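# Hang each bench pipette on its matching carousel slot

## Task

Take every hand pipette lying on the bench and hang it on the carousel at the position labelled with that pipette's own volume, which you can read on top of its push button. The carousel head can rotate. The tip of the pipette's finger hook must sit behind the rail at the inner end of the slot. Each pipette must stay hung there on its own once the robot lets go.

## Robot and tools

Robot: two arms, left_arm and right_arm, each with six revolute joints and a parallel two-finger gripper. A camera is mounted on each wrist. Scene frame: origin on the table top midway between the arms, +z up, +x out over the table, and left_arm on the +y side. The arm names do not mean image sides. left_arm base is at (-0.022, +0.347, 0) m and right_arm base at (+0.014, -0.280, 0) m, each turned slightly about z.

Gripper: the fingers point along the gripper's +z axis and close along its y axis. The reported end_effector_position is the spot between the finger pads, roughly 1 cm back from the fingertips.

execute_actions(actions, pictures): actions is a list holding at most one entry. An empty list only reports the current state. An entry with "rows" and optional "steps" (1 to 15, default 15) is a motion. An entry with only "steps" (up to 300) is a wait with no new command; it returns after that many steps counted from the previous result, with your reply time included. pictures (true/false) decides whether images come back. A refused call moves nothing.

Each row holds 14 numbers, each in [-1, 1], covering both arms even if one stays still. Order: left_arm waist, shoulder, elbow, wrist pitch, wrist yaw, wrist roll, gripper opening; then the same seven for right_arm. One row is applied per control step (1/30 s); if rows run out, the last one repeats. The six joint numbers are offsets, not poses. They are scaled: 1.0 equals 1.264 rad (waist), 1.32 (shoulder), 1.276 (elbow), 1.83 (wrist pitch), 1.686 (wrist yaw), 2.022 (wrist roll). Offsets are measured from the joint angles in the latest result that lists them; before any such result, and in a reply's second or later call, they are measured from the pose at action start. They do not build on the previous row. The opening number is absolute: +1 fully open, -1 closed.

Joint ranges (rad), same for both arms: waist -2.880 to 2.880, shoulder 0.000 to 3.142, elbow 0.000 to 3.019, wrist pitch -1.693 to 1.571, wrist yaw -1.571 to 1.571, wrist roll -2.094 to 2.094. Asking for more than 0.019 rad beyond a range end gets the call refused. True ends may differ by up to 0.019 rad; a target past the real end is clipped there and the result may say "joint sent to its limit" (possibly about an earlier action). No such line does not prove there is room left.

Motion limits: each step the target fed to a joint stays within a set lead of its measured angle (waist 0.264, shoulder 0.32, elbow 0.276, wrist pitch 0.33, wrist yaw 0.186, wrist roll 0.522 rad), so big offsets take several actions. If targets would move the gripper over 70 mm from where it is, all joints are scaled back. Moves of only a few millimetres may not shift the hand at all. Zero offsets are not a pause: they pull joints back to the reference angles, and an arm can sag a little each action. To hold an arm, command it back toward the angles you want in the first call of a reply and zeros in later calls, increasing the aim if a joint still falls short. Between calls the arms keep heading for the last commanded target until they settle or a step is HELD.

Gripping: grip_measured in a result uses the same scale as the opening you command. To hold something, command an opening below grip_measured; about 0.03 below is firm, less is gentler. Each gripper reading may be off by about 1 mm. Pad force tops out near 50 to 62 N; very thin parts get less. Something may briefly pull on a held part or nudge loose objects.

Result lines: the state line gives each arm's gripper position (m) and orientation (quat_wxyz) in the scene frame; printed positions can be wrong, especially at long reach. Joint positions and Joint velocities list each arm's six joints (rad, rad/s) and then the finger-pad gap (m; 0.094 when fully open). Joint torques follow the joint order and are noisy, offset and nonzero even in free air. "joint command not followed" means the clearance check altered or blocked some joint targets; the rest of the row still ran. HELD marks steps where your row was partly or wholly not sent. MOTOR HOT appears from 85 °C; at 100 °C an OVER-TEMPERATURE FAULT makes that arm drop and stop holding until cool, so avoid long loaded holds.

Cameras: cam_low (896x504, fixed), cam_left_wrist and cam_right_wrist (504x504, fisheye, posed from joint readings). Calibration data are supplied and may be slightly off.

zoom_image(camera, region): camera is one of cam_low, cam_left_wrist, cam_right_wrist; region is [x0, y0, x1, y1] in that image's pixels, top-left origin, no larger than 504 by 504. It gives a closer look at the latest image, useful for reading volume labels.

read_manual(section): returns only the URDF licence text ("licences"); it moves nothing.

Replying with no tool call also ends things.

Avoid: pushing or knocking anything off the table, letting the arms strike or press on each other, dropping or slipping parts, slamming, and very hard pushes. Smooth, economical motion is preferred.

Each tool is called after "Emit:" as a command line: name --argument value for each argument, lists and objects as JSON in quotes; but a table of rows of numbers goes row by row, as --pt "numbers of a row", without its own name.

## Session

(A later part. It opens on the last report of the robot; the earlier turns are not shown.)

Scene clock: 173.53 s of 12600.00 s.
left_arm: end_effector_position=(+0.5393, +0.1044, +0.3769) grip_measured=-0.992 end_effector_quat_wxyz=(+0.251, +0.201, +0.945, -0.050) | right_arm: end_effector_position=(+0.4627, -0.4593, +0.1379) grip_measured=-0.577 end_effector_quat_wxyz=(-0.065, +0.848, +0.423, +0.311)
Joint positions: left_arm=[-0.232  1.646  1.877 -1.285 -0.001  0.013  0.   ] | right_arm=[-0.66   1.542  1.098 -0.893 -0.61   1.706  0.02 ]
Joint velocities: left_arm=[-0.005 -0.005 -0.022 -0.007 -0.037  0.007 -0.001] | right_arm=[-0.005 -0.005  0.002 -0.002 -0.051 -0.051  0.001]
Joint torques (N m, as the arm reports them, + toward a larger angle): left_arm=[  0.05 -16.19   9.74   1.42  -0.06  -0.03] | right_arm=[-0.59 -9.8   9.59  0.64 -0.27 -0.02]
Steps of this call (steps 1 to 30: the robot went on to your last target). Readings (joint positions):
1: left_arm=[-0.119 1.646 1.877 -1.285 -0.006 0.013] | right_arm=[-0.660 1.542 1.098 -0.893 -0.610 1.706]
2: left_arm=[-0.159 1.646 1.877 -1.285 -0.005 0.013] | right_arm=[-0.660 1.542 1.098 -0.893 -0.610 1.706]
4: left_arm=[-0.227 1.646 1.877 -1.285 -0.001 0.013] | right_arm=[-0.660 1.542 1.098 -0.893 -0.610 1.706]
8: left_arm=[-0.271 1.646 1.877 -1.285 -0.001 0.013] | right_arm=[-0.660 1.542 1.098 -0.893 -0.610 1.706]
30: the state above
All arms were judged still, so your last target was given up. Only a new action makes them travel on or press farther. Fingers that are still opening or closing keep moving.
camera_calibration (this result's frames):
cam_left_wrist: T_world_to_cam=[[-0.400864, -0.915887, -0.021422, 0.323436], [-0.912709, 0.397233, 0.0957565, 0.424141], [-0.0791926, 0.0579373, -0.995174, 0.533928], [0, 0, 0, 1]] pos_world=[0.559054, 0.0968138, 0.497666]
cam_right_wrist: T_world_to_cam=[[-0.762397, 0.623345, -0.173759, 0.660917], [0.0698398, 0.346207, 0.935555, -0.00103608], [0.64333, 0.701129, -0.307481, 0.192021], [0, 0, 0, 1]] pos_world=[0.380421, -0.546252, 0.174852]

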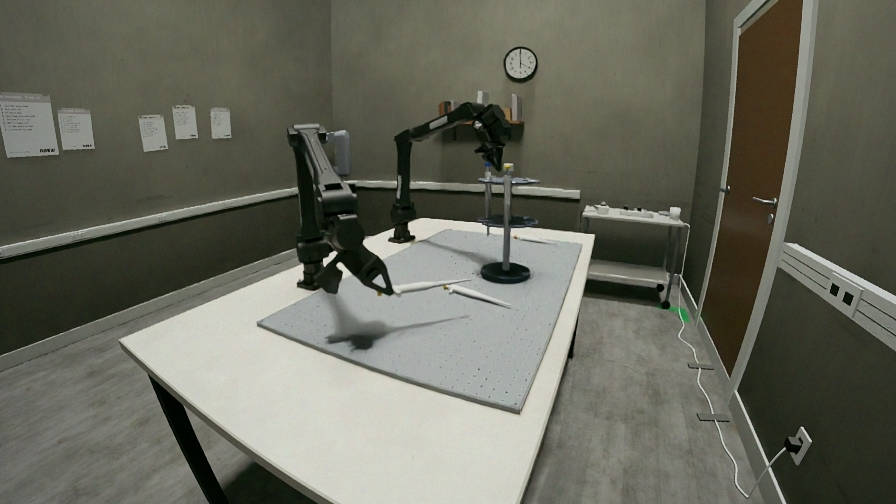

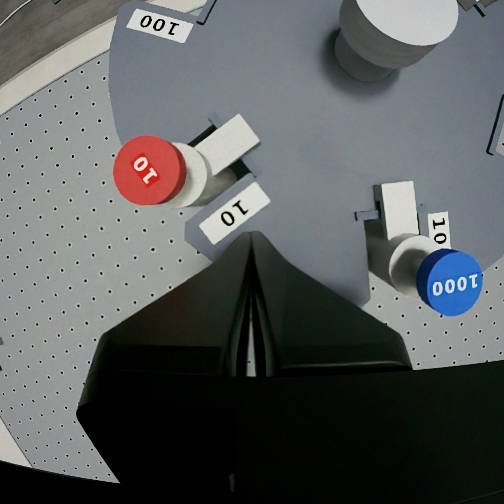

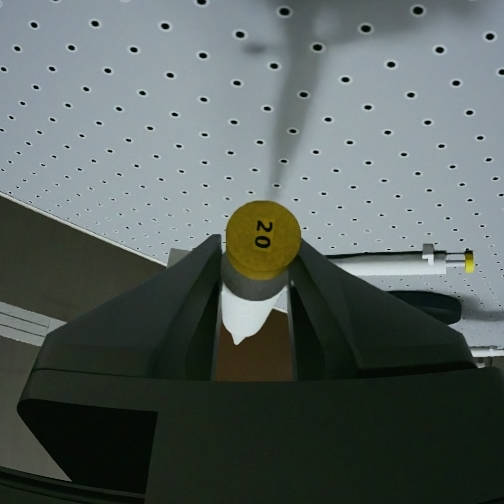

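Emit:
execute_actions --actions '[{"rows":[[-0.02,0,0.02,0,0,0,-1,0,0,0.015,0,0,0,-0.62],[-0.03,0,0.02,0,0,0,-1,0,0,0.015,0,0,0,-0.62],[-0.04,0,0.02,0,0,0,-1,0,0,0.015,0,0,0,-0.62],[-0.045,0,0.02,0,0,0,-1,0,0,0.015,0,0,0,-0.62],[-0.05,0,0.02,0,0,0,-1,0,0,0.015,0,0,0,-0.62],[-0.055,0,0.02,0,0,0,-1,0,0,0.015,0,0,0,-0.62],[-0.06,0,0.02,0,0,0,-1,0,0,0.015,0,0,0,-0.62],[-0.065,0,0.02,0,0,0,-1,0,0,0.015,0,0,0,-0.62],[-0.07,0,0.02,0,0,0,-1,0,0,0.015,0,0,0,-0.62],[-0.075,0,0.02,0,0,0,-1,0,0,0.015,0,0,0,-0.62],[-0.08,0,0.02,0,0,0,-1,0,0,0.015,0,0,0,-0.62],[-0.085,0,0.02,0,0,0,-1,0,0,0.015,0,0,0,-0.62],[-0.09,0,0.02,0,0,0,-1,0,0,0.015,0,0,0,-0.62]]}]' --pictures false

Emit:
execute_actions --actions '[{"steps":25}]'

Scene clock: 178.87 s of 12600.00 s.
left_arm: end_effector_position=(+0.5123, +0.0496, +0.3769) grip_measured=-0.992 end_effector_quat_wxyz=(+0.249, +0.248, +0.934, -0.061) | right_arm: end_effector_position=(+0.4627, -0.4593, +0.1379) grip_measured=-0.577 end_effector_quat_wxyz=(-0.065, +0.848, +0.423, +0.311)
Joint positions: left_arm=[-0.333  1.646  1.877 -1.285 -0.004  0.013  0.   ] | right_arm=[-0.66   1.542  1.098 -0.893 -0.61   1.706  0.02 ]
Joint velocities: left_arm=[-0.112 -0.015 -0.007 -0.007 -0.007 -0.022 -0.001] | right_arm=[-0.005  0.005 -0.002  0.002 -0.007 -0.022 -0.001]
Joint torques (N m, as the arm reports them, + toward a larger angle): left_arm=[ -0.5  -16.15  10.67   1.37   0.11  -0.04] | right_arm=[-0.58 -9.8  10.68  0.65 -0.27 -0.02]
Steps of this call (steps 1 to 90: nothing new was sent; then 1.83 s passed at rest; steps 91 to 105: all 15 steps of this action). Readings (joint positions):
91: left_arm=[-0.233 1.646 1.877 -1.285 -0.001 0.013] | right_arm=[-0.660 1.542 1.098 -0.893 -0.610 1.706]
92: left_arm=[-0.234 1.646 1.877 -1.285 -0.001 0.013] | right_arm=[-0.660 1.542 1.098 -0.893 -0.610 1.706]
94: left_arm=[-0.243 1.646 1.877 -1.285 -0.001 0.013] | right_arm=[-0.660 1.542 1.098 -0.893 -0.610 1.706]
98: left_arm=[-0.279 1.646 1.877 -1.285 -0.001 0.013] | right_arm=[-0.660 1.542 1.098 -0.893 -0.610 1.706]
105: the state above

Scene clock: 179.70 s of 12600.00 s.
left_arm: end_effector_position=(+0.5102, +0.0459, +0.3769) grip_measured=-0.992 end_effector_quat_wxyz=(+0.248, +0.252, +0.933, -0.062) | right_arm: end_effector_position=(+0.4627, -0.4593, +0.1379) grip_measured=-0.577 end_effector_quat_wxyz=(-0.065, +0.848, +0.423, +0.311)
Joint positions: left_arm=[-0.339  1.646  1.877 -1.285 -0.003  0.013  0.   ] | right_arm=[-0.66   1.542  1.098 -0.893 -0.61   1.706  0.02 ]
Joint velocities: left_arm=[-0.005 -0.015  0.022  0.027 -0.051  0.051 -0.   ] | right_arm=[ 0.005  0.005 -0.027 -0.012 -0.022 -0.022  0.   ]
Joint torques (N m, as the arm reports them, + toward a larger angle): left_arm=[ -0.57 -16.02  10.71   1.41   0.08  -0.03] | right_arm=[-0.57 -9.83 10.67  0.64 -0.27 -0.02]
Steps of this call (steps 1 to 15: the robot went on to your last target; steps 16 to 25: nothing new was sent). Readings (joint positions):
1: left_arm=[-0.336 1.646 1.877 -1.285 -0.003 0.013] | right_arm=[-0.660 1.542 1.098 -0.893 -0.610 1.706]
2: left_arm=[-0.339 1.646 1.877 -1.285 -0.003 0.013] | right_arm=[-0.660 1.542 1.098 -0.893 -0.610 1.706]
4: left_arm=[-0.339 1.646 1.877 -1.285 -0.003 0.013] | right_arm=[-0.660 1.542 1.098 -0.893 -0.610 1.706]
8: left_arm=[-0.339 1.646 1.877 -1.285 -0.003 0.013] | right_arm=[-0.660 1.542 1.098 -0.893 -0.610 1.706]
25: the state above
All arms were judged still, so your last target was given up. Only a new action makes them travel on or press farther. Fingers that are still opening or closing keep moving.
camera_calibration (this result's frames):
cam_left_wrist: T_world_to_cam=[[-0.495879, -0.868076, -0.0234104, 0.305227], [-0.865433, 0.491787, 0.095762, 0.392392], [-0.0716157, 0.0677466, -0.995129, 0.530684], [0, 0, 0, 1]] pos_world=[0.52895, 0.0360343, 0.497668]
cam_right_wrist: T_world_to_cam=[[-0.762397, 0.623345, -0.173759, 0.660917], [0.0698398, 0.346207, 0.935555, -0.00103608], [0.64333, 0.701129, -0.307481, 0.192021], [0, 0, 0, 1]] pos_world=[0.380421, -0.546252, 0.174852]

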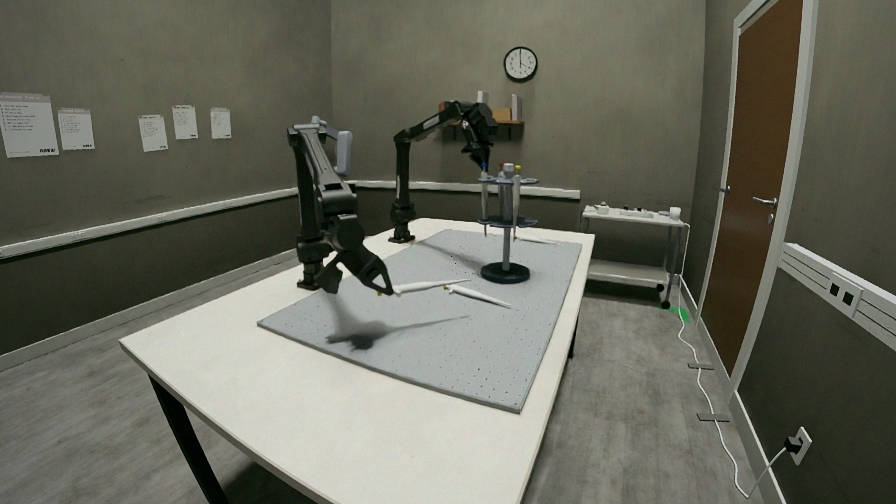

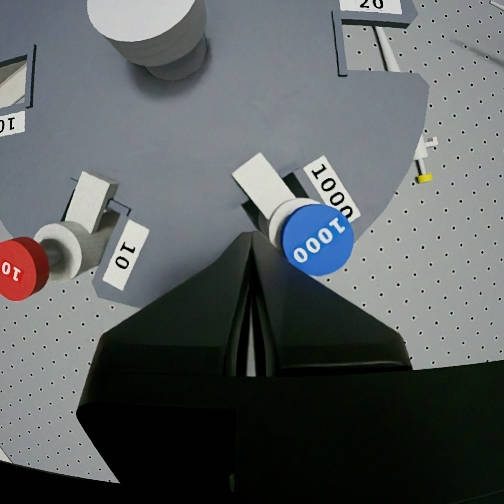

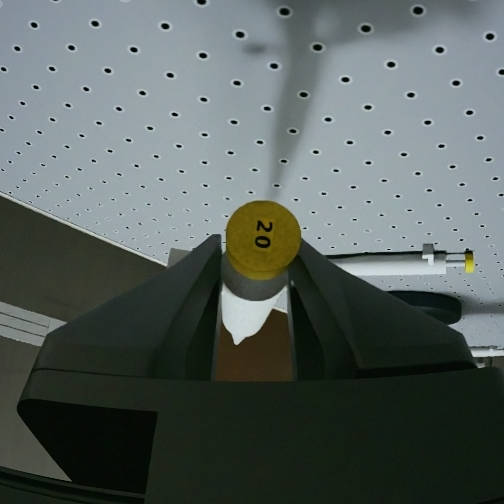

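Emit:
execute_actions --actions '[{"rows":[[0,0,0.13,0,0,0,-1,0,-0.13,0.26,0.011,0,0,-0.62]]}]' --pictures false

Emit:
execute_actions --actions '[{"steps":25}]' --pictures false

Emit:
execute_actions --actions '[{"rows":[[0.05,0,0.02,0,0,0,-1,0,0,0.02,0,0.06,-0.04,-0.62],[0.1,0,0.02,0,0,0,-1,0,0,0.02,0,0.12,-0.08,-0.62],[0.15,0,0.02,0,0,0,-1,0,0,0.02,0,0.18,-0.12,-0.62],[0.2,0,0.02,0,0,0,-1,0,0,0.02,0,0.24,-0.16,-0.62],[0.25,0,0.02,0,0,0,-1,0,0,0.02,0,0.3,-0.2,-0.62],[0.3,0,0.02,0,0,0,-1,0,0,0.02,0,0.36,-0.25,-0.62],[0.35,0,0.02,0,0,0,-1,0,0,0.02,0,0.42,-0.29,-0.62],[0.4,0,0.02,0,0,0,-1,0,0,0.02,0,0.48,-0.33,-0.62],[0.45,0,0.02,0,0,0,-1,0,0,0.02,0,0.54,-0.38,-0.62],[0.5,0,0.02,0,0,0,-1,0,0,0.02,0,0.6,-0.42,-0.62],[0.5,0,0.02,0,0,0,-1,0,0,0.02,0,0.66,-0.46,-0.62],[0.5,0,0.02,0,0,0,-1,0,0,0.02,0,0.72,-0.5,-0.62],[0.5,0,0.02,0,0,0,-1,0,0,0.02,0,0.77,-0.54,-0.62]]}]' --pictures false

Emit:
execute_actions --actions '[{"steps":30}]'

Scene clock: 191.87 s of 12600.00 s.
left_arm: end_effector_position=(+0.5212, +0.0397, +0.4327) grip_measured=-0.992 end_effector_quat_wxyz=(+0.299, +0.248, +0.918, -0.075) | right_arm: end_effector_position=(+0.5079, -0.4896, +0.2760) grip_measured=-0.577 end_effector_quat_wxyz=(+0.060, +0.805, +0.452, +0.379)
Joint positions: left_arm=[-0.339  1.652  1.997 -1.289 -0.003  0.013  0.   ] | right_arm=[-0.66   1.44   1.299 -0.893 -0.607  1.706  0.02 ]
Joint velocities: left_arm=[-0.005  0.005 -0.012 -0.012 -0.051 -0.007 -0.   ] | right_arm=[-0.015 -0.278  0.437 -0.002 -0.022 -0.007 -0.   ]
Joint torques (N m, as the arm reports them, + toward a larger angle): left_arm=[ -0.25 -16.46  12.17   1.75  -0.01  -0.04] | right_arm=[ -0.51 -12.17  14.99   1.53  -0.29  -0.05]
Steps of this call (steps 1 to 90: nothing new was sent; then 8.67 s passed at rest; steps 91 to 105: all 15 steps of this action). Readings (joint positions):
91: left_arm=[-0.339 1.646 1.886 -1.288 -0.003 0.013] | right_arm=[-0.660 1.541 1.102 -0.893 -0.609 1.706]
92: left_arm=[-0.339 1.652 1.903 -1.289 -0.003 0.013] | right_arm=[-0.660 1.539 1.107 -0.893 -0.608 1.706]
94: left_arm=[-0.339 1.657 1.945 -1.289 -0.003 0.013] | right_arm=[-0.660 1.531 1.128 -0.893 -0.607 1.706]
98: left_arm=[-0.339 1.654 1.995 -1.289 -0.003 0.013] | right_arm=[-0.660 1.503 1.188 -0.893 -0.607 1.706]
105: the state above

Scene clock: 192.70 s of 12600.00 s.
left_arm: end_effector_position=(+0.5212, +0.0397, +0.4327) grip_measured=-0.992 end_effector_quat_wxyz=(+0.299, +0.248, +0.918, -0.075) | right_arm: end_effector_position=(+0.5126, -0.4927, +0.3604) grip_measured=-0.577 end_effector_quat_wxyz=(+0.130, +0.773, +0.464, +0.413)
Joint positions: left_arm=[-0.339  1.652  1.997 -1.289 -0.003  0.013  0.   ] | right_arm=[-0.66   1.368  1.391 -0.888 -0.607  1.706  0.02 ]
Joint velocities: left_arm=[-0.005 -0.005  0.002 -0.017  0.022 -0.051 -0.   ] | right_arm=[ 0.005 -0.005 -0.022 -0.012  0.007 -0.007  0.   ]
Joint torques (N m, as the arm reports them, + toward a larger angle): left_arm=[ -0.03 -16.81  12.13   1.69   0.01  -0.04] | right_arm=[-0.63 -9.49 14.03  2.11 -0.29 -0.06]
Steps of this call (steps 1 to 25: the robot went on to your last target). Readings (joint positions):
1: left_arm=[-0.339 1.652 1.997 -1.289 -0.003 0.013] | right_arm=[-0.660 1.431 1.314 -0.893 -0.607 1.706]
2: left_arm=[-0.339 1.652 1.997 -1.289 -0.003 0.013] | right_arm=[-0.660 1.422 1.329 -0.893 -0.607 1.706]
4: left_arm=[-0.339 1.652 1.997 -1.289 -0.003 0.013] | right_arm=[-0.660 1.405 1.358 -0.892 -0.607 1.706]
8: left_arm=[-0.339 1.652 1.997 -1.289 -0.003 0.013] | right_arm=[-0.660 1.375 1.390 -0.888 -0.607 1.706]
25: the state above

Scene clock: 193.20 s of 12600.00 s.
left_arm: end_effector_position=(+0.5994, +0.2900, +0.4327) grip_measured=-0.992 end_effector_quat_wxyz=(+0.308, +0.049, +0.950, -0.012) | right_arm: end_effector_position=(+0.3953, -0.6619, +0.3658) grip_measured=-0.577 end_effector_quat_wxyz=(+0.363, +0.665, +0.594, -0.269)
Joint positions: left_arm=[ 0.085  1.652  1.997 -1.289 -0.     0.013  0.   ] | right_arm=[-0.66   1.369  1.391 -0.888  0.681  0.841  0.02 ]
Joint velocities: left_arm=[ 1.148 -0.005  0.017 -0.017 -0.007 -0.007  0.   ] | right_arm=[-0.005  0.015 -0.002  0.002  0.271 -1.414 -0.   ]
Joint torques (N m, as the arm reports them, + toward a larger angle): left_arm=[  0.83 -16.09   9.67   1.59  -0.09  -0.05] | right_arm=[-0.26 -9.21 12.87  1.31  0.32 -0.16]
Steps of this call (steps 1 to 15: all 15 steps of this action). Readings (joint positions):
1: left_arm=[-0.337 1.652 1.997 -1.289 -0.003 0.013] | right_arm=[-0.659 1.368 1.391 -0.888 -0.562 1.697]
2: left_arm=[-0.330 1.652 1.997 -1.289 -0.001 0.013] | right_arm=[-0.658 1.368 1.391 -0.888 -0.483 1.673]
4: left_arm=[-0.297 1.652 1.997 -1.289 -0.000 0.013] | right_arm=[-0.658 1.368 1.391 -0.888 -0.286 1.593]
8: left_arm=[-0.180 1.652 1.997 -1.289 -0.000 0.013] | right_arm=[-0.658 1.369 1.391 -0.888 0.117 1.346]
15: the state above

Scene clock: 194.20 s of 12600.00 s.
left_arm: end_effector_position=(+0.5974, +0.4222, +0.4327) grip_measured=-0.992 end_effector_quat_wxyz=(+0.308, -0.052, +0.950, +0.023) | right_arm: end_effector_position=(+0.3945, -0.6624, +0.3661) grip_measured=-0.577 end_effector_quat_wxyz=(+0.333, +0.600, +0.659, -0.308)
Joint positions: left_arm=[ 0.296  1.652  1.997 -1.289 -0.004  0.013  0.   ] | right_arm=[-0.66   1.369  1.391 -0.888  0.687  0.631  0.02 ]
Joint velocities: left_arm=[ 0.005 -0.015  0.002 -0.007 -0.037 -0.081  0.001] | right_arm=[-0.005  0.005  0.012  0.002 -0.022 -0.022  0.   ]
Joint torques (N m, as the arm reports them, + toward a larger angle): left_arm=[ -0.58 -16.12  10.56   1.59   0.05  -0.04] | right_arm=[-0.59 -9.12 12.85  1.36  0.46 -0.17]
Steps of this call (steps 1 to 30: the robot went on to your last target). Readings (joint positions):
1: left_arm=[0.124 1.652 1.997 -1.289 -0.000 0.013] | right_arm=[-0.660 1.369 1.391 -0.888 0.685 0.798]
2: left_arm=[0.164 1.652 1.997 -1.289 -0.000 0.013] | right_arm=[-0.660 1.369 1.391 -0.888 0.685 0.764]
4: left_arm=[0.243 1.652 1.997 -1.289 -0.002 0.013] | right_arm=[-0.660 1.369 1.391 -0.888 0.687 0.715]
8: left_arm=[0.338 1.652 1.997 -1.289 -0.007 0.013] | right_arm=[-0.660 1.369 1.391 -0.888 0.687 0.665]
30: the state above
camera_calibration (this result's frames):
cam_left_wrist: T_world_to_cam=[[0.119478, -0.99253, -0.0246737, 0.361935], [-0.992777, -0.11916, -0.0139537, 0.658898], [0.0109093, 0.0261627, -0.999598, 0.537113], [0, 0, 0, 1]] pos_world=[0.605036, 0.423694, 0.555021]
cam_right_wrist: T_world_to_cam=[[-0.993671, -0.110907, 0.0178069, 0.30992], [-0.110903, 0.943509, -0.312235, 0.784284], [0.0178279, -0.312233, -0.949838, 0.259125], [0, 0, 0, 1]] pos_world=[0.390318, -0.6247, 0.485489]

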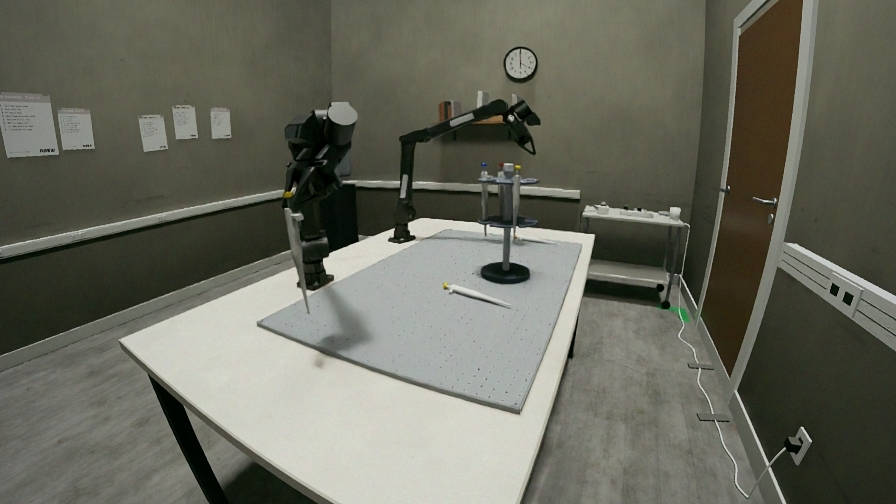

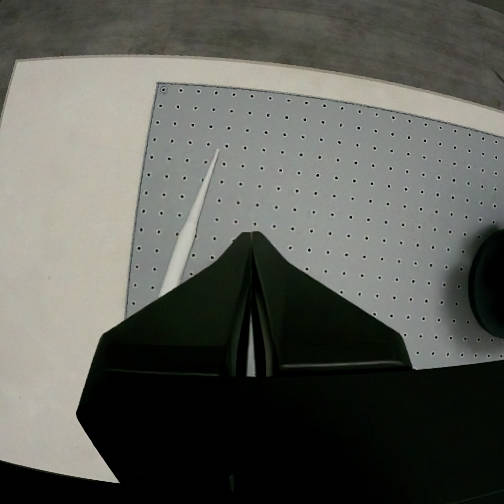

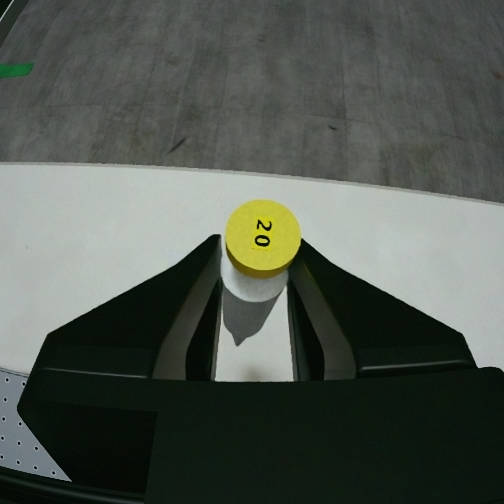

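Emit:
execute_actions --actions '[{"rows":[[0,0,0.02,0,0,0,-1,0.8,0,0.035,0.014,0,-0.05,-0.62]]}]' --pictures false

Emit:
execute_actions --actions '[{"steps":50}]' --pictures false

Emit:
execute_actions --actions '[{"rows":[[0,0,0.02,0,0,0,-1,0.03,0,0.02,0,0,0,-0.62],[0,0,0.02,0,0,0,-1,0.05,0,0.02,0,0,0,-0.62],[0,0,0.02,0,0,0,-1,0.07,0,0.02,0,0,0,-0.62],[0,0,0.02,0,0,0,-1,0.09,0,0.02,0,0,0,-0.62]]}]' --pictures false

Emit:
execute_actions --actions '[{"steps":15}]'

Emit:
zoom_image --camera "cam_low" --region '[420, 130, 580, 270]'

Scene clock: 198.60 s of 12600.00 s.
left_arm: end_effector_position=(+0.5974, +0.4222, +0.4327) grip_measured=-0.992 end_effector_quat_wxyz=(+0.308, -0.052, +0.950, +0.023) | right_arm: end_effector_position=(+0.5381, -0.4070, +0.3662) grip_measured=-0.577 end_effector_quat_wxyz=(+0.398, +0.376, +0.808, -0.218)
Joint positions: left_arm=[ 0.296  1.652  1.997 -1.289 -0.004  0.013  0.   ] | right_arm=[-0.11   1.369  1.391 -0.888  0.688  0.576  0.02 ]
Joint velocities: left_arm=[ 0.015 -0.024 -0.012 -0.007  0.007  0.095  0.001] | right_arm=[ 1.372  0.005  0.012 -0.012 -0.007 -0.11  -0.   ]
Joint torques (N m, as the arm reports them, + toward a larger angle): left_arm=[ -0.07 -16.13  10.59   1.59   0.01  -0.04] | right_arm=[-0.85 -9.59 12.86  1.95  0.24 -0.09]
Steps of this call (steps 1 to 15: the robot went on to your last target; steps 16 to 90: nothing new was sent; then 0.90 s passed at rest; steps 91 to 105: all 15 steps of this action). Readings (joint positions):
91: left_arm=[0.296 1.652 1.997 -1.289 -0.004 0.013] | right_arm=[-0.652 1.369 1.391 -0.888 0.689 0.626]
92: left_arm=[0.296 1.652 1.997 -1.289 -0.004 0.013] | right_arm=[-0.639 1.369 1.391 -0.888 0.690 0.619]
94: left_arm=[0.296 1.652 1.997 -1.289 -0.004 0.013] | right_arm=[-0.585 1.369 1.391 -0.888 0.690 0.608]
98: left_arm=[0.296 1.652 1.997 -1.289 -0.004 0.013] | right_arm=[-0.429 1.369 1.391 -0.888 0.690 0.592]
105: the state above

Scene clock: 200.27 s of 12600.00 s.
left_arm: end_effector_position=(+0.5974, +0.4222, +0.4327) grip_measured=-0.992 end_effector_quat_wxyz=(+0.308, -0.052, +0.950, +0.023) | right_arm: end_effector_position=(+0.5403, -0.1567, +0.3668) grip_measured=-0.577 end_effector_quat_wxyz=(+0.438, +0.167, +0.875, -0.123)
Joint positions: left_arm=[ 0.296  1.652  1.997 -1.289 -0.004  0.013  0.   ] | right_arm=[ 0.356  1.369  1.391 -0.88   0.684  0.546  0.02 ]
Joint velocities: left_arm=[-0.005 -0.005 -0.002 -0.012 -0.066  0.066 -0.001] | right_arm=[ 0.005 -0.015 -0.007  0.002 -0.066  0.007 -0.   ]
Joint torques (N m, as the arm reports them, + toward a larger angle): left_arm=[ -0.08 -15.93  10.59   1.59   0.01  -0.03] | right_arm=[-0.93 -9.15 14.58  2.17  0.45 -0.15]
Steps of this call (steps 1 to 45: the robot went on to your last target; steps 46 to 50: nothing new was sent). Readings (joint positions):
1: left_arm=[0.296 1.652 1.997 -1.289 -0.004 0.013] | right_arm=[-0.063 1.369 1.391 -0.888 0.688 0.574]
2: left_arm=[0.296 1.652 1.997 -1.289 -0.004 0.013] | right_arm=[-0.016 1.369 1.391 -0.888 0.688 0.573]
4: left_arm=[0.296 1.652 1.997 -1.289 -0.004 0.013] | right_arm=[0.078 1.369 1.391 -0.888 0.688 0.570]
8: left_arm=[0.296 1.652 1.997 -1.289 -0.004 0.013] | right_arm=[0.265 1.369 1.391 -0.885 0.687 0.562]
50: the state above
All arms were judged still, so your last target was given up. Only a new action makes them travel on or press farther. Fingers that are still opening or closing keep moving.

Scene clock: 200.77 s of 12600.00 s.
left_arm: end_effector_position=(+0.5974, +0.4222, +0.4327) grip_measured=-0.992 end_effector_quat_wxyz=(+0.308, -0.052, +0.950, +0.023) | right_arm: end_effector_position=(+0.5207, -0.0914, +0.3667) grip_measured=-0.577 end_effector_quat_wxyz=(+0.444, +0.111, +0.884, -0.094)
Joint positions: left_arm=[ 0.296  1.652  1.997 -1.289 -0.004  0.013  0.   ] | right_arm=[ 0.482  1.369  1.391 -0.88   0.682  0.546  0.02 ]
Joint velocities: left_arm=[ 0.005 -0.005 -0.012  0.007  0.066 -0.007 -0.001] | right_arm=[-0.015  0.005 -0.002 -0.002 -0.081 -0.022  0.001]
Joint torques (N m, as the arm reports them, + toward a larger angle): left_arm=[ -0.08 -16.07  10.61   1.55   0.    -0.02] | right_arm=[-2.01 -9.19 12.71  1.37  0.4   0.  ]
Steps of this call (steps 1 to 15: all 15 steps of this action). Readings (joint positions):
1: left_arm=[0.296 1.652 1.997 -1.289 -0.004 0.013] | right_arm=[0.358 1.369 1.391 -0.880 0.684 0.546]
2: left_arm=[0.296 1.652 1.997 -1.289 -0.004 0.013] | right_arm=[0.362 1.369 1.391 -0.880 0.684 0.546]
4: left_arm=[0.296 1.652 1.997 -1.289 -0.004 0.013] | right_arm=[0.383 1.369 1.391 -0.880 0.684 0.546]
8: left_arm=[0.296 1.652 1.997 -1.289 -0.004 0.013] | right_arm=[0.457 1.369 1.391 -0.880 0.683 0.546]
15: the state above

Scene clock: 201.27 s of 12600.00 s.
left_arm: end_effector_position=(+0.5974, +0.4222, +0.4327) grip_measured=-0.992 end_effector_quat_wxyz=(+0.308, -0.052, +0.950, +0.023) | right_arm: end_effector_position=(+0.5207, -0.0914, +0.3667) grip_measured=-0.577 end_effector_quat_wxyz=(+0.444, +0.111, +0.884, -0.094)
Joint positions: left_arm=[ 0.296  1.652  1.997 -1.289 -0.004  0.013  0.   ] | right_arm=[ 0.482  1.369  1.391 -0.88   0.682  0.546  0.02 ]
Joint velocities: left_arm=[-0.015 -0.005 -0.012  0.012 -0.051  0.066  0.   ] | right_arm=[-0.005 -0.005 -0.017 -0.012 -0.051  0.007 -0.   ]
Joint torques (N m, as the arm reports them, + toward a larger angle): left_arm=[ -0.08 -16.1   10.63   1.58   0.    -0.03] | right_arm=[-1.45 -9.13 12.91  1.36  0.38  0.  ]
Steps of this call (steps 1 to 15: the robot went on to your last target). Readings (joint positions):
1: left_arm=[0.296 1.652 1.997 -1.289 -0.004 0.013] | right_arm=[0.482 1.369 1.391 -0.880 0.682 0.546]
2: left_arm=[0.296 1.652 1.997 -1.289 -0.004 0.013] | right_arm=[0.482 1.369 1.391 -0.880 0.682 0.546]
4: left_arm=[0.296 1.652 1.997 -1.289 -0.004 0.013] | right_arm=[0.482 1.369 1.391 -0.880 0.682 0.546]
8: left_arm=[0.296 1.652 1.997 -1.289 -0.004 0.013] | right_arm=[0.482 1.369 1.391 -0.880 0.682 0.546]
15: the state above
All arms were judged still, so your last target was given up. Only a new action makes them travel on or press farther. Fingers that are still opening or closing keep moving.
camera_calibration (this result's frames):
cam_left_wrist: T_world_to_cam=[[0.119478, -0.99253, -0.0246737, 0.361935], [-0.992777, -0.11916, -0.0139537, 0.658898], [0.0109093, 0.0261627, -0.999598, 0.537113], [0, 0, 0, 1]] pos_world=[0.605036, 0.423694, 0.555021]
cam_right_wrist: T_world_to_cam=[[-0.261052, -0.962188, 0.0777513, 0.0173408], [-0.923548, 0.225505, -0.310173, 0.616492], [0.280911, -0.152778, -0.947495, 0.312442], [0, 0, 0, 1]] pos_world=[0.486118, -0.0746023, 0.485908]

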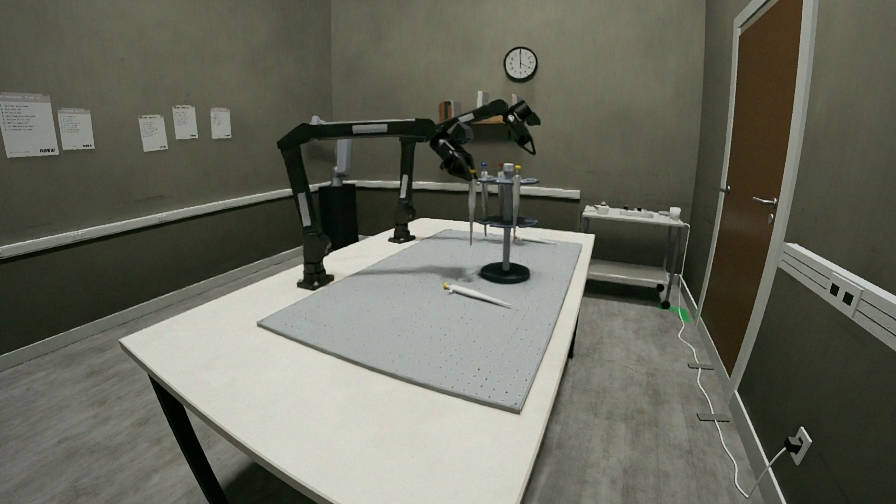

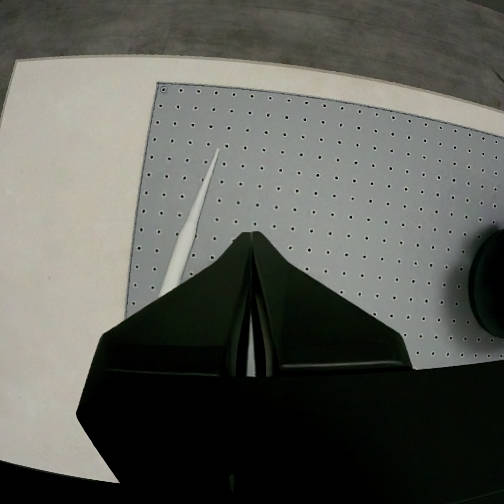

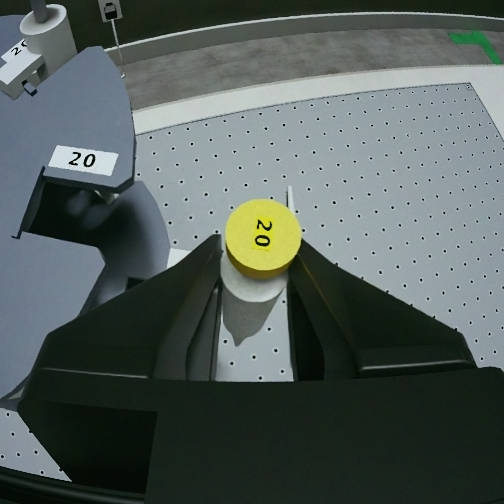

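Region (420, 130, 580, 270) of cam_low's 896x504 image, scaled by 3.150, with more detail than that image has; it fills the top 441 rows of this view, and the rest is white.

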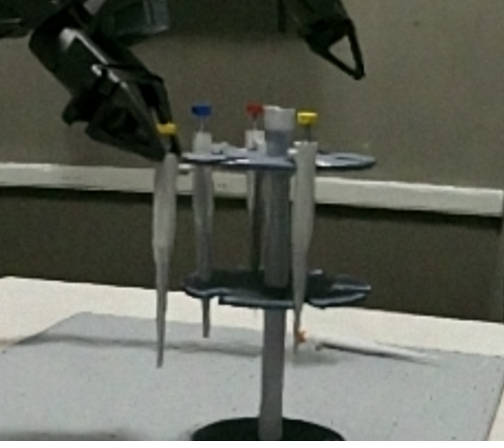

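Emit:
execute_actions --actions '[{"rows":[[0,0,0.02,0,0,0,-1,0,0.004,0.095,-0.034,0,0,-0.62]]}]' --pictures false

Emit:
execute_actions --actions '[{"steps":15}]' --pictures false

Scene clock: 209.30 s of 12600.00 s.
left_arm: end_effector_position=(+0.5974, +0.4222, +0.4327) grip_measured=-0.992 end_effector_quat_wxyz=(+0.308, -0.052, +0.950, +0.023) | right_arm: end_effector_position=(+0.5235, -0.0896, +0.3938) grip_measured=-0.577 end_effector_quat_wxyz=(+0.449, +0.113, +0.882, -0.090)
Joint positions: left_arm=[ 0.296  1.652  1.997 -1.289 -0.004  0.013  0.   ] | right_arm=[ 0.482  1.376  1.465 -0.934  0.681  0.546  0.02 ]
Joint velocities: left_arm=[ 0.015 -0.015 -0.012 -0.002  0.051 -0.066 -0.   ] | right_arm=[-0.024 -0.015 -0.017 -0.002  0.007 -0.007  0.001]
Joint torques (N m, as the arm reports them, + toward a larger angle): left_arm=[ -0.27 -16.14  10.58   1.55   0.    -0.03] | right_arm=[-0.61 -8.65 14.92  1.07  0.32  0.  ]
Steps of this call (steps 1 to 90: nothing new was sent; then 4.53 s passed at rest; steps 91 to 105: all 15 steps of this action). Readings (joint positions):
91: left_arm=[0.296 1.652 1.997 -1.289 -0.004 0.013] | right_arm=[0.482 1.369 1.398 -0.892 0.681 0.546]
92: left_arm=[0.296 1.652 1.997 -1.289 -0.004 0.013] | right_arm=[0.482 1.374 1.411 -0.912 0.681 0.546]
94: left_arm=[0.296 1.652 1.997 -1.289 -0.004 0.013] | right_arm=[0.482 1.376 1.436 -0.928 0.681 0.546]
98: left_arm=[0.296 1.652 1.997 -1.289 -0.004 0.013] | right_arm=[0.482 1.376 1.464 -0.931 0.681 0.546]
105: the state above

Scene clock: 209.80 s of 12600.00 s.
left_arm: end_effector_position=(+0.5974, +0.4222, +0.4327) grip_measured=-0.992 end_effector_quat_wxyz=(+0.308, -0.052, +0.950, +0.023) | right_arm: end_effector_position=(+0.5235, -0.0896, +0.3938) grip_measured=-0.577 end_effector_quat_wxyz=(+0.449, +0.113, +0.882, -0.090)
Joint positions: left_arm=[ 0.296  1.652  1.997 -1.289 -0.004  0.013  0.   ] | right_arm=[ 0.482  1.376  1.465 -0.934  0.681  0.546  0.02 ]
Joint velocities: left_arm=[-0.015 -0.015  0.002 -0.002  0.051  0.022  0.001] | right_arm=[-0.015  0.005  0.002  0.002 -0.066 -0.007  0.   ]
Joint torques (N m, as the arm reports them, + toward a larger angle): left_arm=[ -0.02 -15.97  10.62   1.6   -0.01  -0.04] | right_arm=[-0.62 -9.46 14.84  1.09  0.33  0.  ]
Steps of this call (steps 1 to 15: the robot went on to your last target). Readings (joint positions):
1: left_arm=[0.296 1.652 1.997 -1.289 -0.004 0.013] | right_arm=[0.482 1.376 1.465 -0.934 0.681 0.546]
2: left_arm=[0.296 1.652 1.997 -1.289 -0.004 0.013] | right_arm=[0.482 1.376 1.465 -0.934 0.681 0.546]
4: left_arm=[0.296 1.652 1.997 -1.289 -0.004 0.013] | right_arm=[0.482 1.376 1.465 -0.934 0.681 0.546]
8: left_arm=[0.296 1.652 1.997 -1.289 -0.004 0.013] | right_arm=[0.482 1.376 1.465 -0.934 0.681 0.546]
15: the state above
All arms were judged still, so your last target was given up. Only a new action makes them travel on or press farther. Fingers that are still opening or closing keep moving.

Emit:
execute_actions --actions '[{"rows":[[0,0,0.02,0,0,0,-1,0.01,0.012,0.045,-0.004,0.008,0.008,-0.62],[0,0,0.02,0,0,0,-1,0.015,0.022,0.056,-0.007,0.012,0.012,-0.62],[0,0,0.02,0,0,0,-1,0.02,0.032,0.067,-0.01,0.015,0.016,-0.62],[0,0,0.02,0,0,0,-1,0.024,0.042,0.078,-0.012,0.018,0.02,-0.62],[0,0,0.02,0,0,0,-1,0.028,0.052,0.089,-0.015,0.021,0.024,-0.62],[0,0,0.02,0,0,0,-1,0.032,0.06,0.1,-0.017,0.024,0.027,-0.62],[0,0,0.02,0,0,0,-1,0.035,0.068,0.109,-0.019,0.027,0.03,-0.62]]}]' --pictures false

Emit:
execute_actions --actions '[{"steps":15}]'

Emit:
zoom_image --camera "cam_low" --region '[420, 130, 580, 270]'

Scene clock: 213.60 s of 12600.00 s.
left_arm: end_effector_position=(+0.5974, +0.4222, +0.4327) grip_measured=-0.992 end_effector_quat_wxyz=(+0.308, -0.052, +0.950, +0.023) | right_arm: end_effector_position=(+0.5418, -0.0600, +0.3907) grip_measured=-0.577 end_effector_quat_wxyz=(+0.449, +0.116, +0.880, -0.098)
Joint positions: left_arm=[ 0.296  1.652  1.997 -1.289 -0.004  0.013  0.   ] | right_arm=[ 0.519  1.467  1.553 -0.962  0.722  0.587  0.02 ]
Joint velocities: left_arm=[-0.005 -0.015  0.017  0.002  0.051  0.037  0.001] | right_arm=[ 0.005  0.005 -0.002 -0.012  0.022  0.095  0.001]
Joint torques (N m, as the arm reports them, + toward a larger angle): left_arm=[ -0.26 -15.92  10.65   1.55  -0.01  -0.04] | right_arm=[ -0.12 -10.16  15.04   1.11   0.53   0.14]
Steps of this call (steps 1 to 90: nothing new was sent; then 0.30 s passed at rest; steps 91 to 105: all 15 steps of this action). Readings (joint positions):
91: left_arm=[0.296 1.652 1.997 -1.289 -0.004 0.013] | right_arm=[0.482 1.377 1.465 -0.934 0.685 0.546]
92: left_arm=[0.296 1.652 1.997 -1.289 -0.004 0.013] | right_arm=[0.482 1.378 1.467 -0.936 0.692 0.548]
94: left_arm=[0.296 1.652 1.997 -1.289 -0.004 0.013] | right_arm=[0.484 1.390 1.482 -0.944 0.704 0.554]
98: left_arm=[0.296 1.652 1.997 -1.289 -0.004 0.013] | right_arm=[0.499 1.438 1.540 -0.957 0.722 0.573]
105: the state above

Scene clock: 214.10 s of 12600.00 s.
left_arm: end_effector_position=(+0.5974, +0.4222, +0.4327) grip_measured=-0.992 end_effector_quat_wxyz=(+0.308, -0.052, +0.950, +0.023) | right_arm: end_effector_position=(+0.5418, -0.0600, +0.3907) grip_measured=-0.577 end_effector_quat_wxyz=(+0.450, +0.118, +0.880, -0.098)
Joint positions: left_arm=[ 0.296  1.652  1.997 -1.289 -0.004  0.013  0.   ] | right_arm=[ 0.519  1.467  1.553 -0.962  0.723  0.591  0.02 ]
Joint velocities: left_arm=[-0.024  0.005 -0.022  0.007 -0.051  0.022 -0.   ] | right_arm=[-0.005 -0.005 -0.002  0.002 -0.007 -0.066 -0.001]
Joint torques (N m, as the arm reports them, + toward a larger angle): left_arm=[ -0.22 -15.94  10.61   1.55   0.    -0.04] | right_arm=[ -0.25 -10.59  15.2    0.98   0.49   0.15]
Steps of this call (steps 1 to 15: the robot went on to your last target). Readings (joint positions):
1: left_arm=[0.296 1.652 1.997 -1.289 -0.004 0.013] | right_arm=[0.519 1.467 1.553 -0.962 0.722 0.588]
2: left_arm=[0.296 1.652 1.997 -1.289 -0.004 0.013] | right_arm=[0.519 1.467 1.553 -0.962 0.723 0.588]
4: left_arm=[0.296 1.652 1.997 -1.289 -0.004 0.013] | right_arm=[0.519 1.467 1.553 -0.962 0.723 0.589]
8: left_arm=[0.296 1.652 1.997 -1.289 -0.004 0.013] | right_arm=[0.519 1.467 1.553 -0.962 0.723 0.590]
15: the state above
All arms were judged still, so your last target was given up. Only a new action makes them travel on or press farther. Fingers that are still opening or closing keep moving.
camera_calibration (this result's frames):
cam_left_wrist: T_world_to_cam=[[0.119478, -0.99253, -0.0246737, 0.361935], [-0.992777, -0.11916, -0.0139537, 0.658898], [0.0109093, 0.0261627, -0.999598, 0.537113], [0, 0, 0, 1]] pos_world=[0.605036, 0.423694, 0.555021]
cam_right_wrist: T_world_to_cam=[[-0.276639, -0.95793, 0.0764238, 0.0604223], [-0.915806, 0.238707, -0.322984, 0.637937], [0.291153, -0.159339, -0.943314, 0.326512], [0, 0, 0, 1]] pos_world=[0.505877, -0.0423732, 0.509429]

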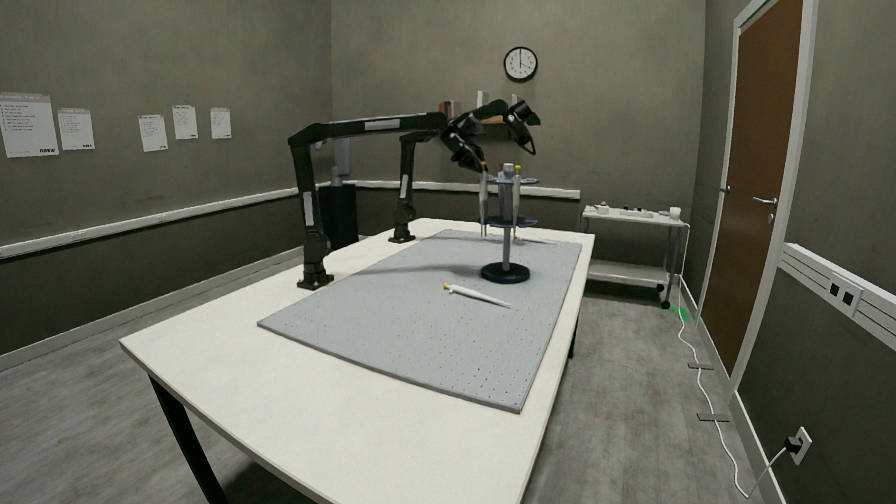

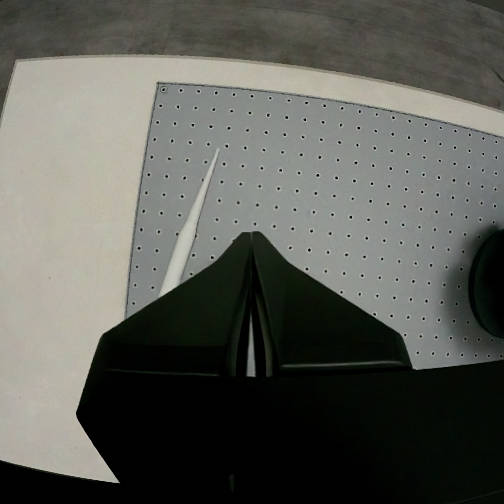

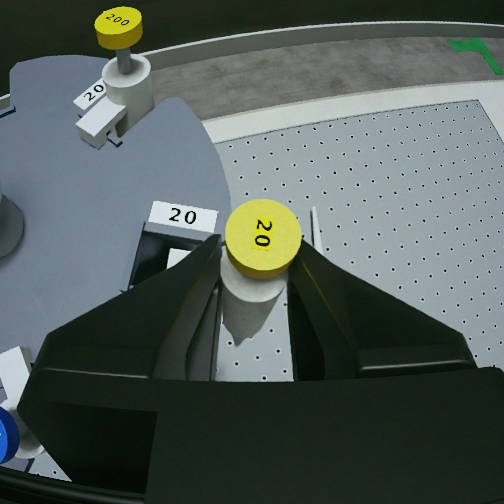

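Region (420, 130, 580, 270) of cam_low's 896x504 image, scaled by 3.150, with more detail than that image has; it fills the top 441 rows of this view, and the rest is white.

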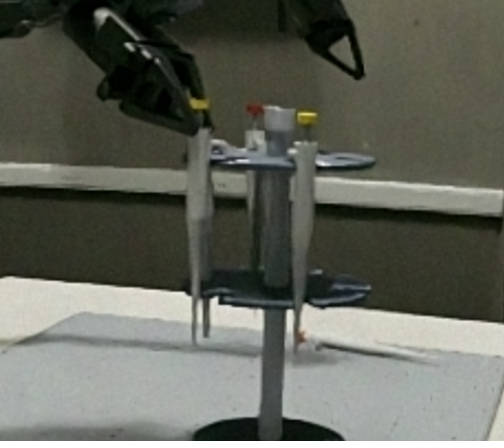

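Emit:
execute_actions --actions '[{"rows":[[0,0,0.02,0,0,0,-1,0,0.01,0.045,-0.005,0.006,0.008,-0.62],[0,0,0.02,0,0,0,-1,0,0.015,0.052,-0.007,0.008,0.01,-0.62],[0,0,0.02,0,0,0,-1,0,0.02,0.058,-0.008,0.008,0.012,-0.62],[0,0,0.02,0,0,0,-1,0,0.024,0.063,-0.009,0.008,0.012,-0.62]]}]' --pictures false

Emit:
execute_actions --actions '[{"steps":10}]'

Scene clock: 221.57 s of 12600.00 s.
left_arm: end_effector_position=(+0.5974, +0.4222, +0.4327) grip_measured=-0.992 end_effector_quat_wxyz=(+0.308, -0.052, +0.950, +0.023) | right_arm: end_effector_position=(+0.5481, -0.0571, +0.3902) grip_measured=-0.577 end_effector_quat_wxyz=(+0.449, +0.121, +0.879, -0.102)
Joint positions: left_arm=[ 0.296  1.652  1.997 -1.289 -0.004  0.013  0.   ] | right_arm=[ 0.519  1.49   1.577 -0.97   0.731  0.598  0.02 ]
Joint velocities: left_arm=[-0.005  0.005 -0.022 -0.022 -0.022 -0.007  0.   ] | right_arm=[-0.005 -0.015  0.017  0.002  0.022  0.051  0.   ]
Joint torques (N m, as the arm reports them, + toward a larger angle): left_arm=[ -0.16 -15.97  10.64   1.57   0.    -0.04] | right_arm=[ -0.63 -10.69  15.38   1.02   0.51   0.18]
Steps of this call (steps 1 to 90: nothing new was sent; then 3.97 s passed at rest; steps 91 to 105: all 15 steps of this action). Readings (joint positions):
91: left_arm=[0.296 1.652 1.997 -1.289 -0.004 0.013] | right_arm=[0.519 1.467 1.553 -0.962 0.725 0.591]
92: left_arm=[0.296 1.652 1.997 -1.289 -0.004 0.013] | right_arm=[0.519 1.468 1.554 -0.963 0.728 0.591]
94: left_arm=[0.296 1.652 1.997 -1.289 -0.004 0.013] | right_arm=[0.519 1.473 1.562 -0.968 0.731 0.594]
98: left_arm=[0.296 1.652 1.997 -1.289 -0.004 0.013] | right_arm=[0.519 1.486 1.577 -0.970 0.731 0.596]
105: the state above

Scene clock: 221.90 s of 12600.00 s.
left_arm: end_effector_position=(+0.5974, +0.4222, +0.4327) grip_measured=-0.992 end_effector_quat_wxyz=(+0.308, -0.052, +0.950, +0.023) | right_arm: end_effector_position=(+0.5481, -0.0571, +0.3902) grip_measured=-0.577 end_effector_quat_wxyz=(+0.449, +0.122, +0.879, -0.102)
Joint positions: left_arm=[ 0.296  1.652  1.997 -1.289 -0.004  0.013  0.   ] | right_arm=[ 0.519  1.49   1.577 -0.97   0.731  0.598  0.02 ]
Joint velocities: left_arm=[-0.015 -0.005  0.012  0.002  0.037  0.007 -0.001] | right_arm=[-0.015  0.015  0.002 -0.012  0.037 -0.051  0.001]
Joint torques (N m, as the arm reports them, + toward a larger angle): left_arm=[ -0.2  -15.99  10.61   1.6   -0.01  -0.04] | right_arm=[ -0.6  -10.25  15.45   1.     0.51   0.16]
Steps of this call (steps 1 to 10: the robot went on to your last target). Readings (joint positions):
1: left_arm=[0.296 1.652 1.997 -1.289 -0.004 0.013] | right_arm=[0.519 1.490 1.577 -0.970 0.731 0.598]
2: left_arm=[0.296 1.652 1.997 -1.289 -0.004 0.013] | right_arm=[0.519 1.490 1.577 -0.970 0.731 0.598]
4: left_arm=[0.296 1.652 1.997 -1.289 -0.004 0.013] | right_arm=[0.519 1.490 1.577 -0.970 0.731 0.598]
8: left_arm=[0.296 1.652 1.997 -1.289 -0.004 0.013] | right_arm=[0.519 1.490 1.577 -0.970 0.731 0.598]
10: the state above
camera_calibration (this result's frames):
cam_left_wrist: T_world_to_cam=[[0.119478, -0.99253, -0.0246737, 0.361935], [-0.992777, -0.11916, -0.0139537, 0.658898], [0.0109093, 0.0261627, -0.999598, 0.537113], [0, 0, 0, 1]] pos_world=[0.605036, 0.423694, 0.555021]
cam_right_wrist: T_world_to_cam=[[-0.286159, -0.954805, 0.0803774, 0.0688907], [-0.913501, 0.246536, -0.32363, 0.642315], [0.289187, -0.166034, -0.942764, 0.325114], [0, 0, 0, 1]] pos_world=[0.51245, -0.0385966, 0.50884]

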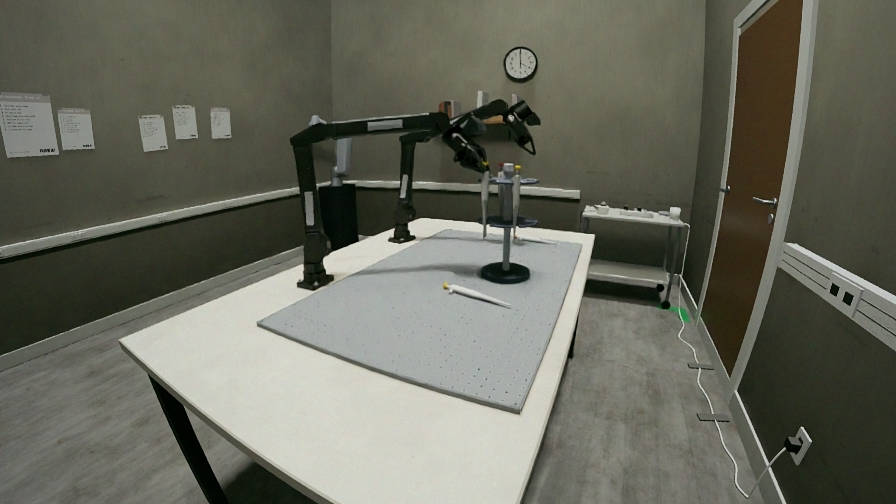

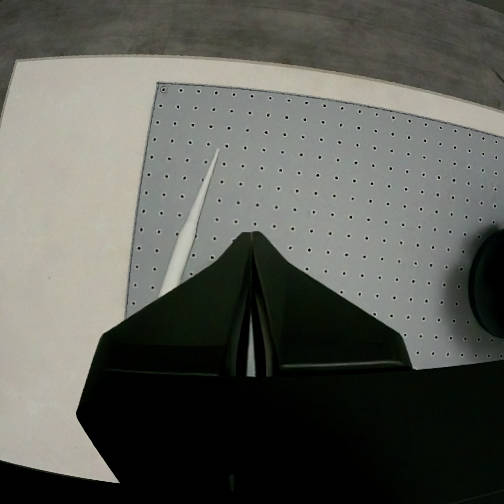

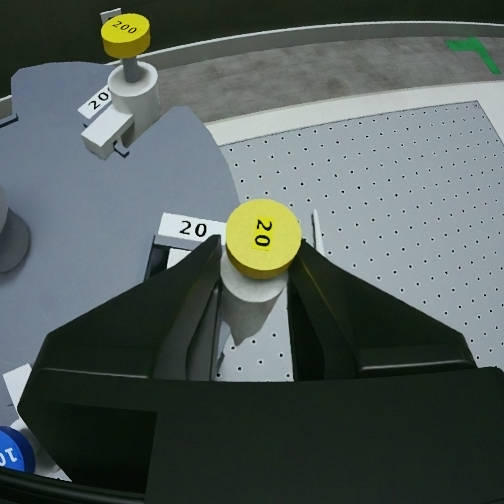

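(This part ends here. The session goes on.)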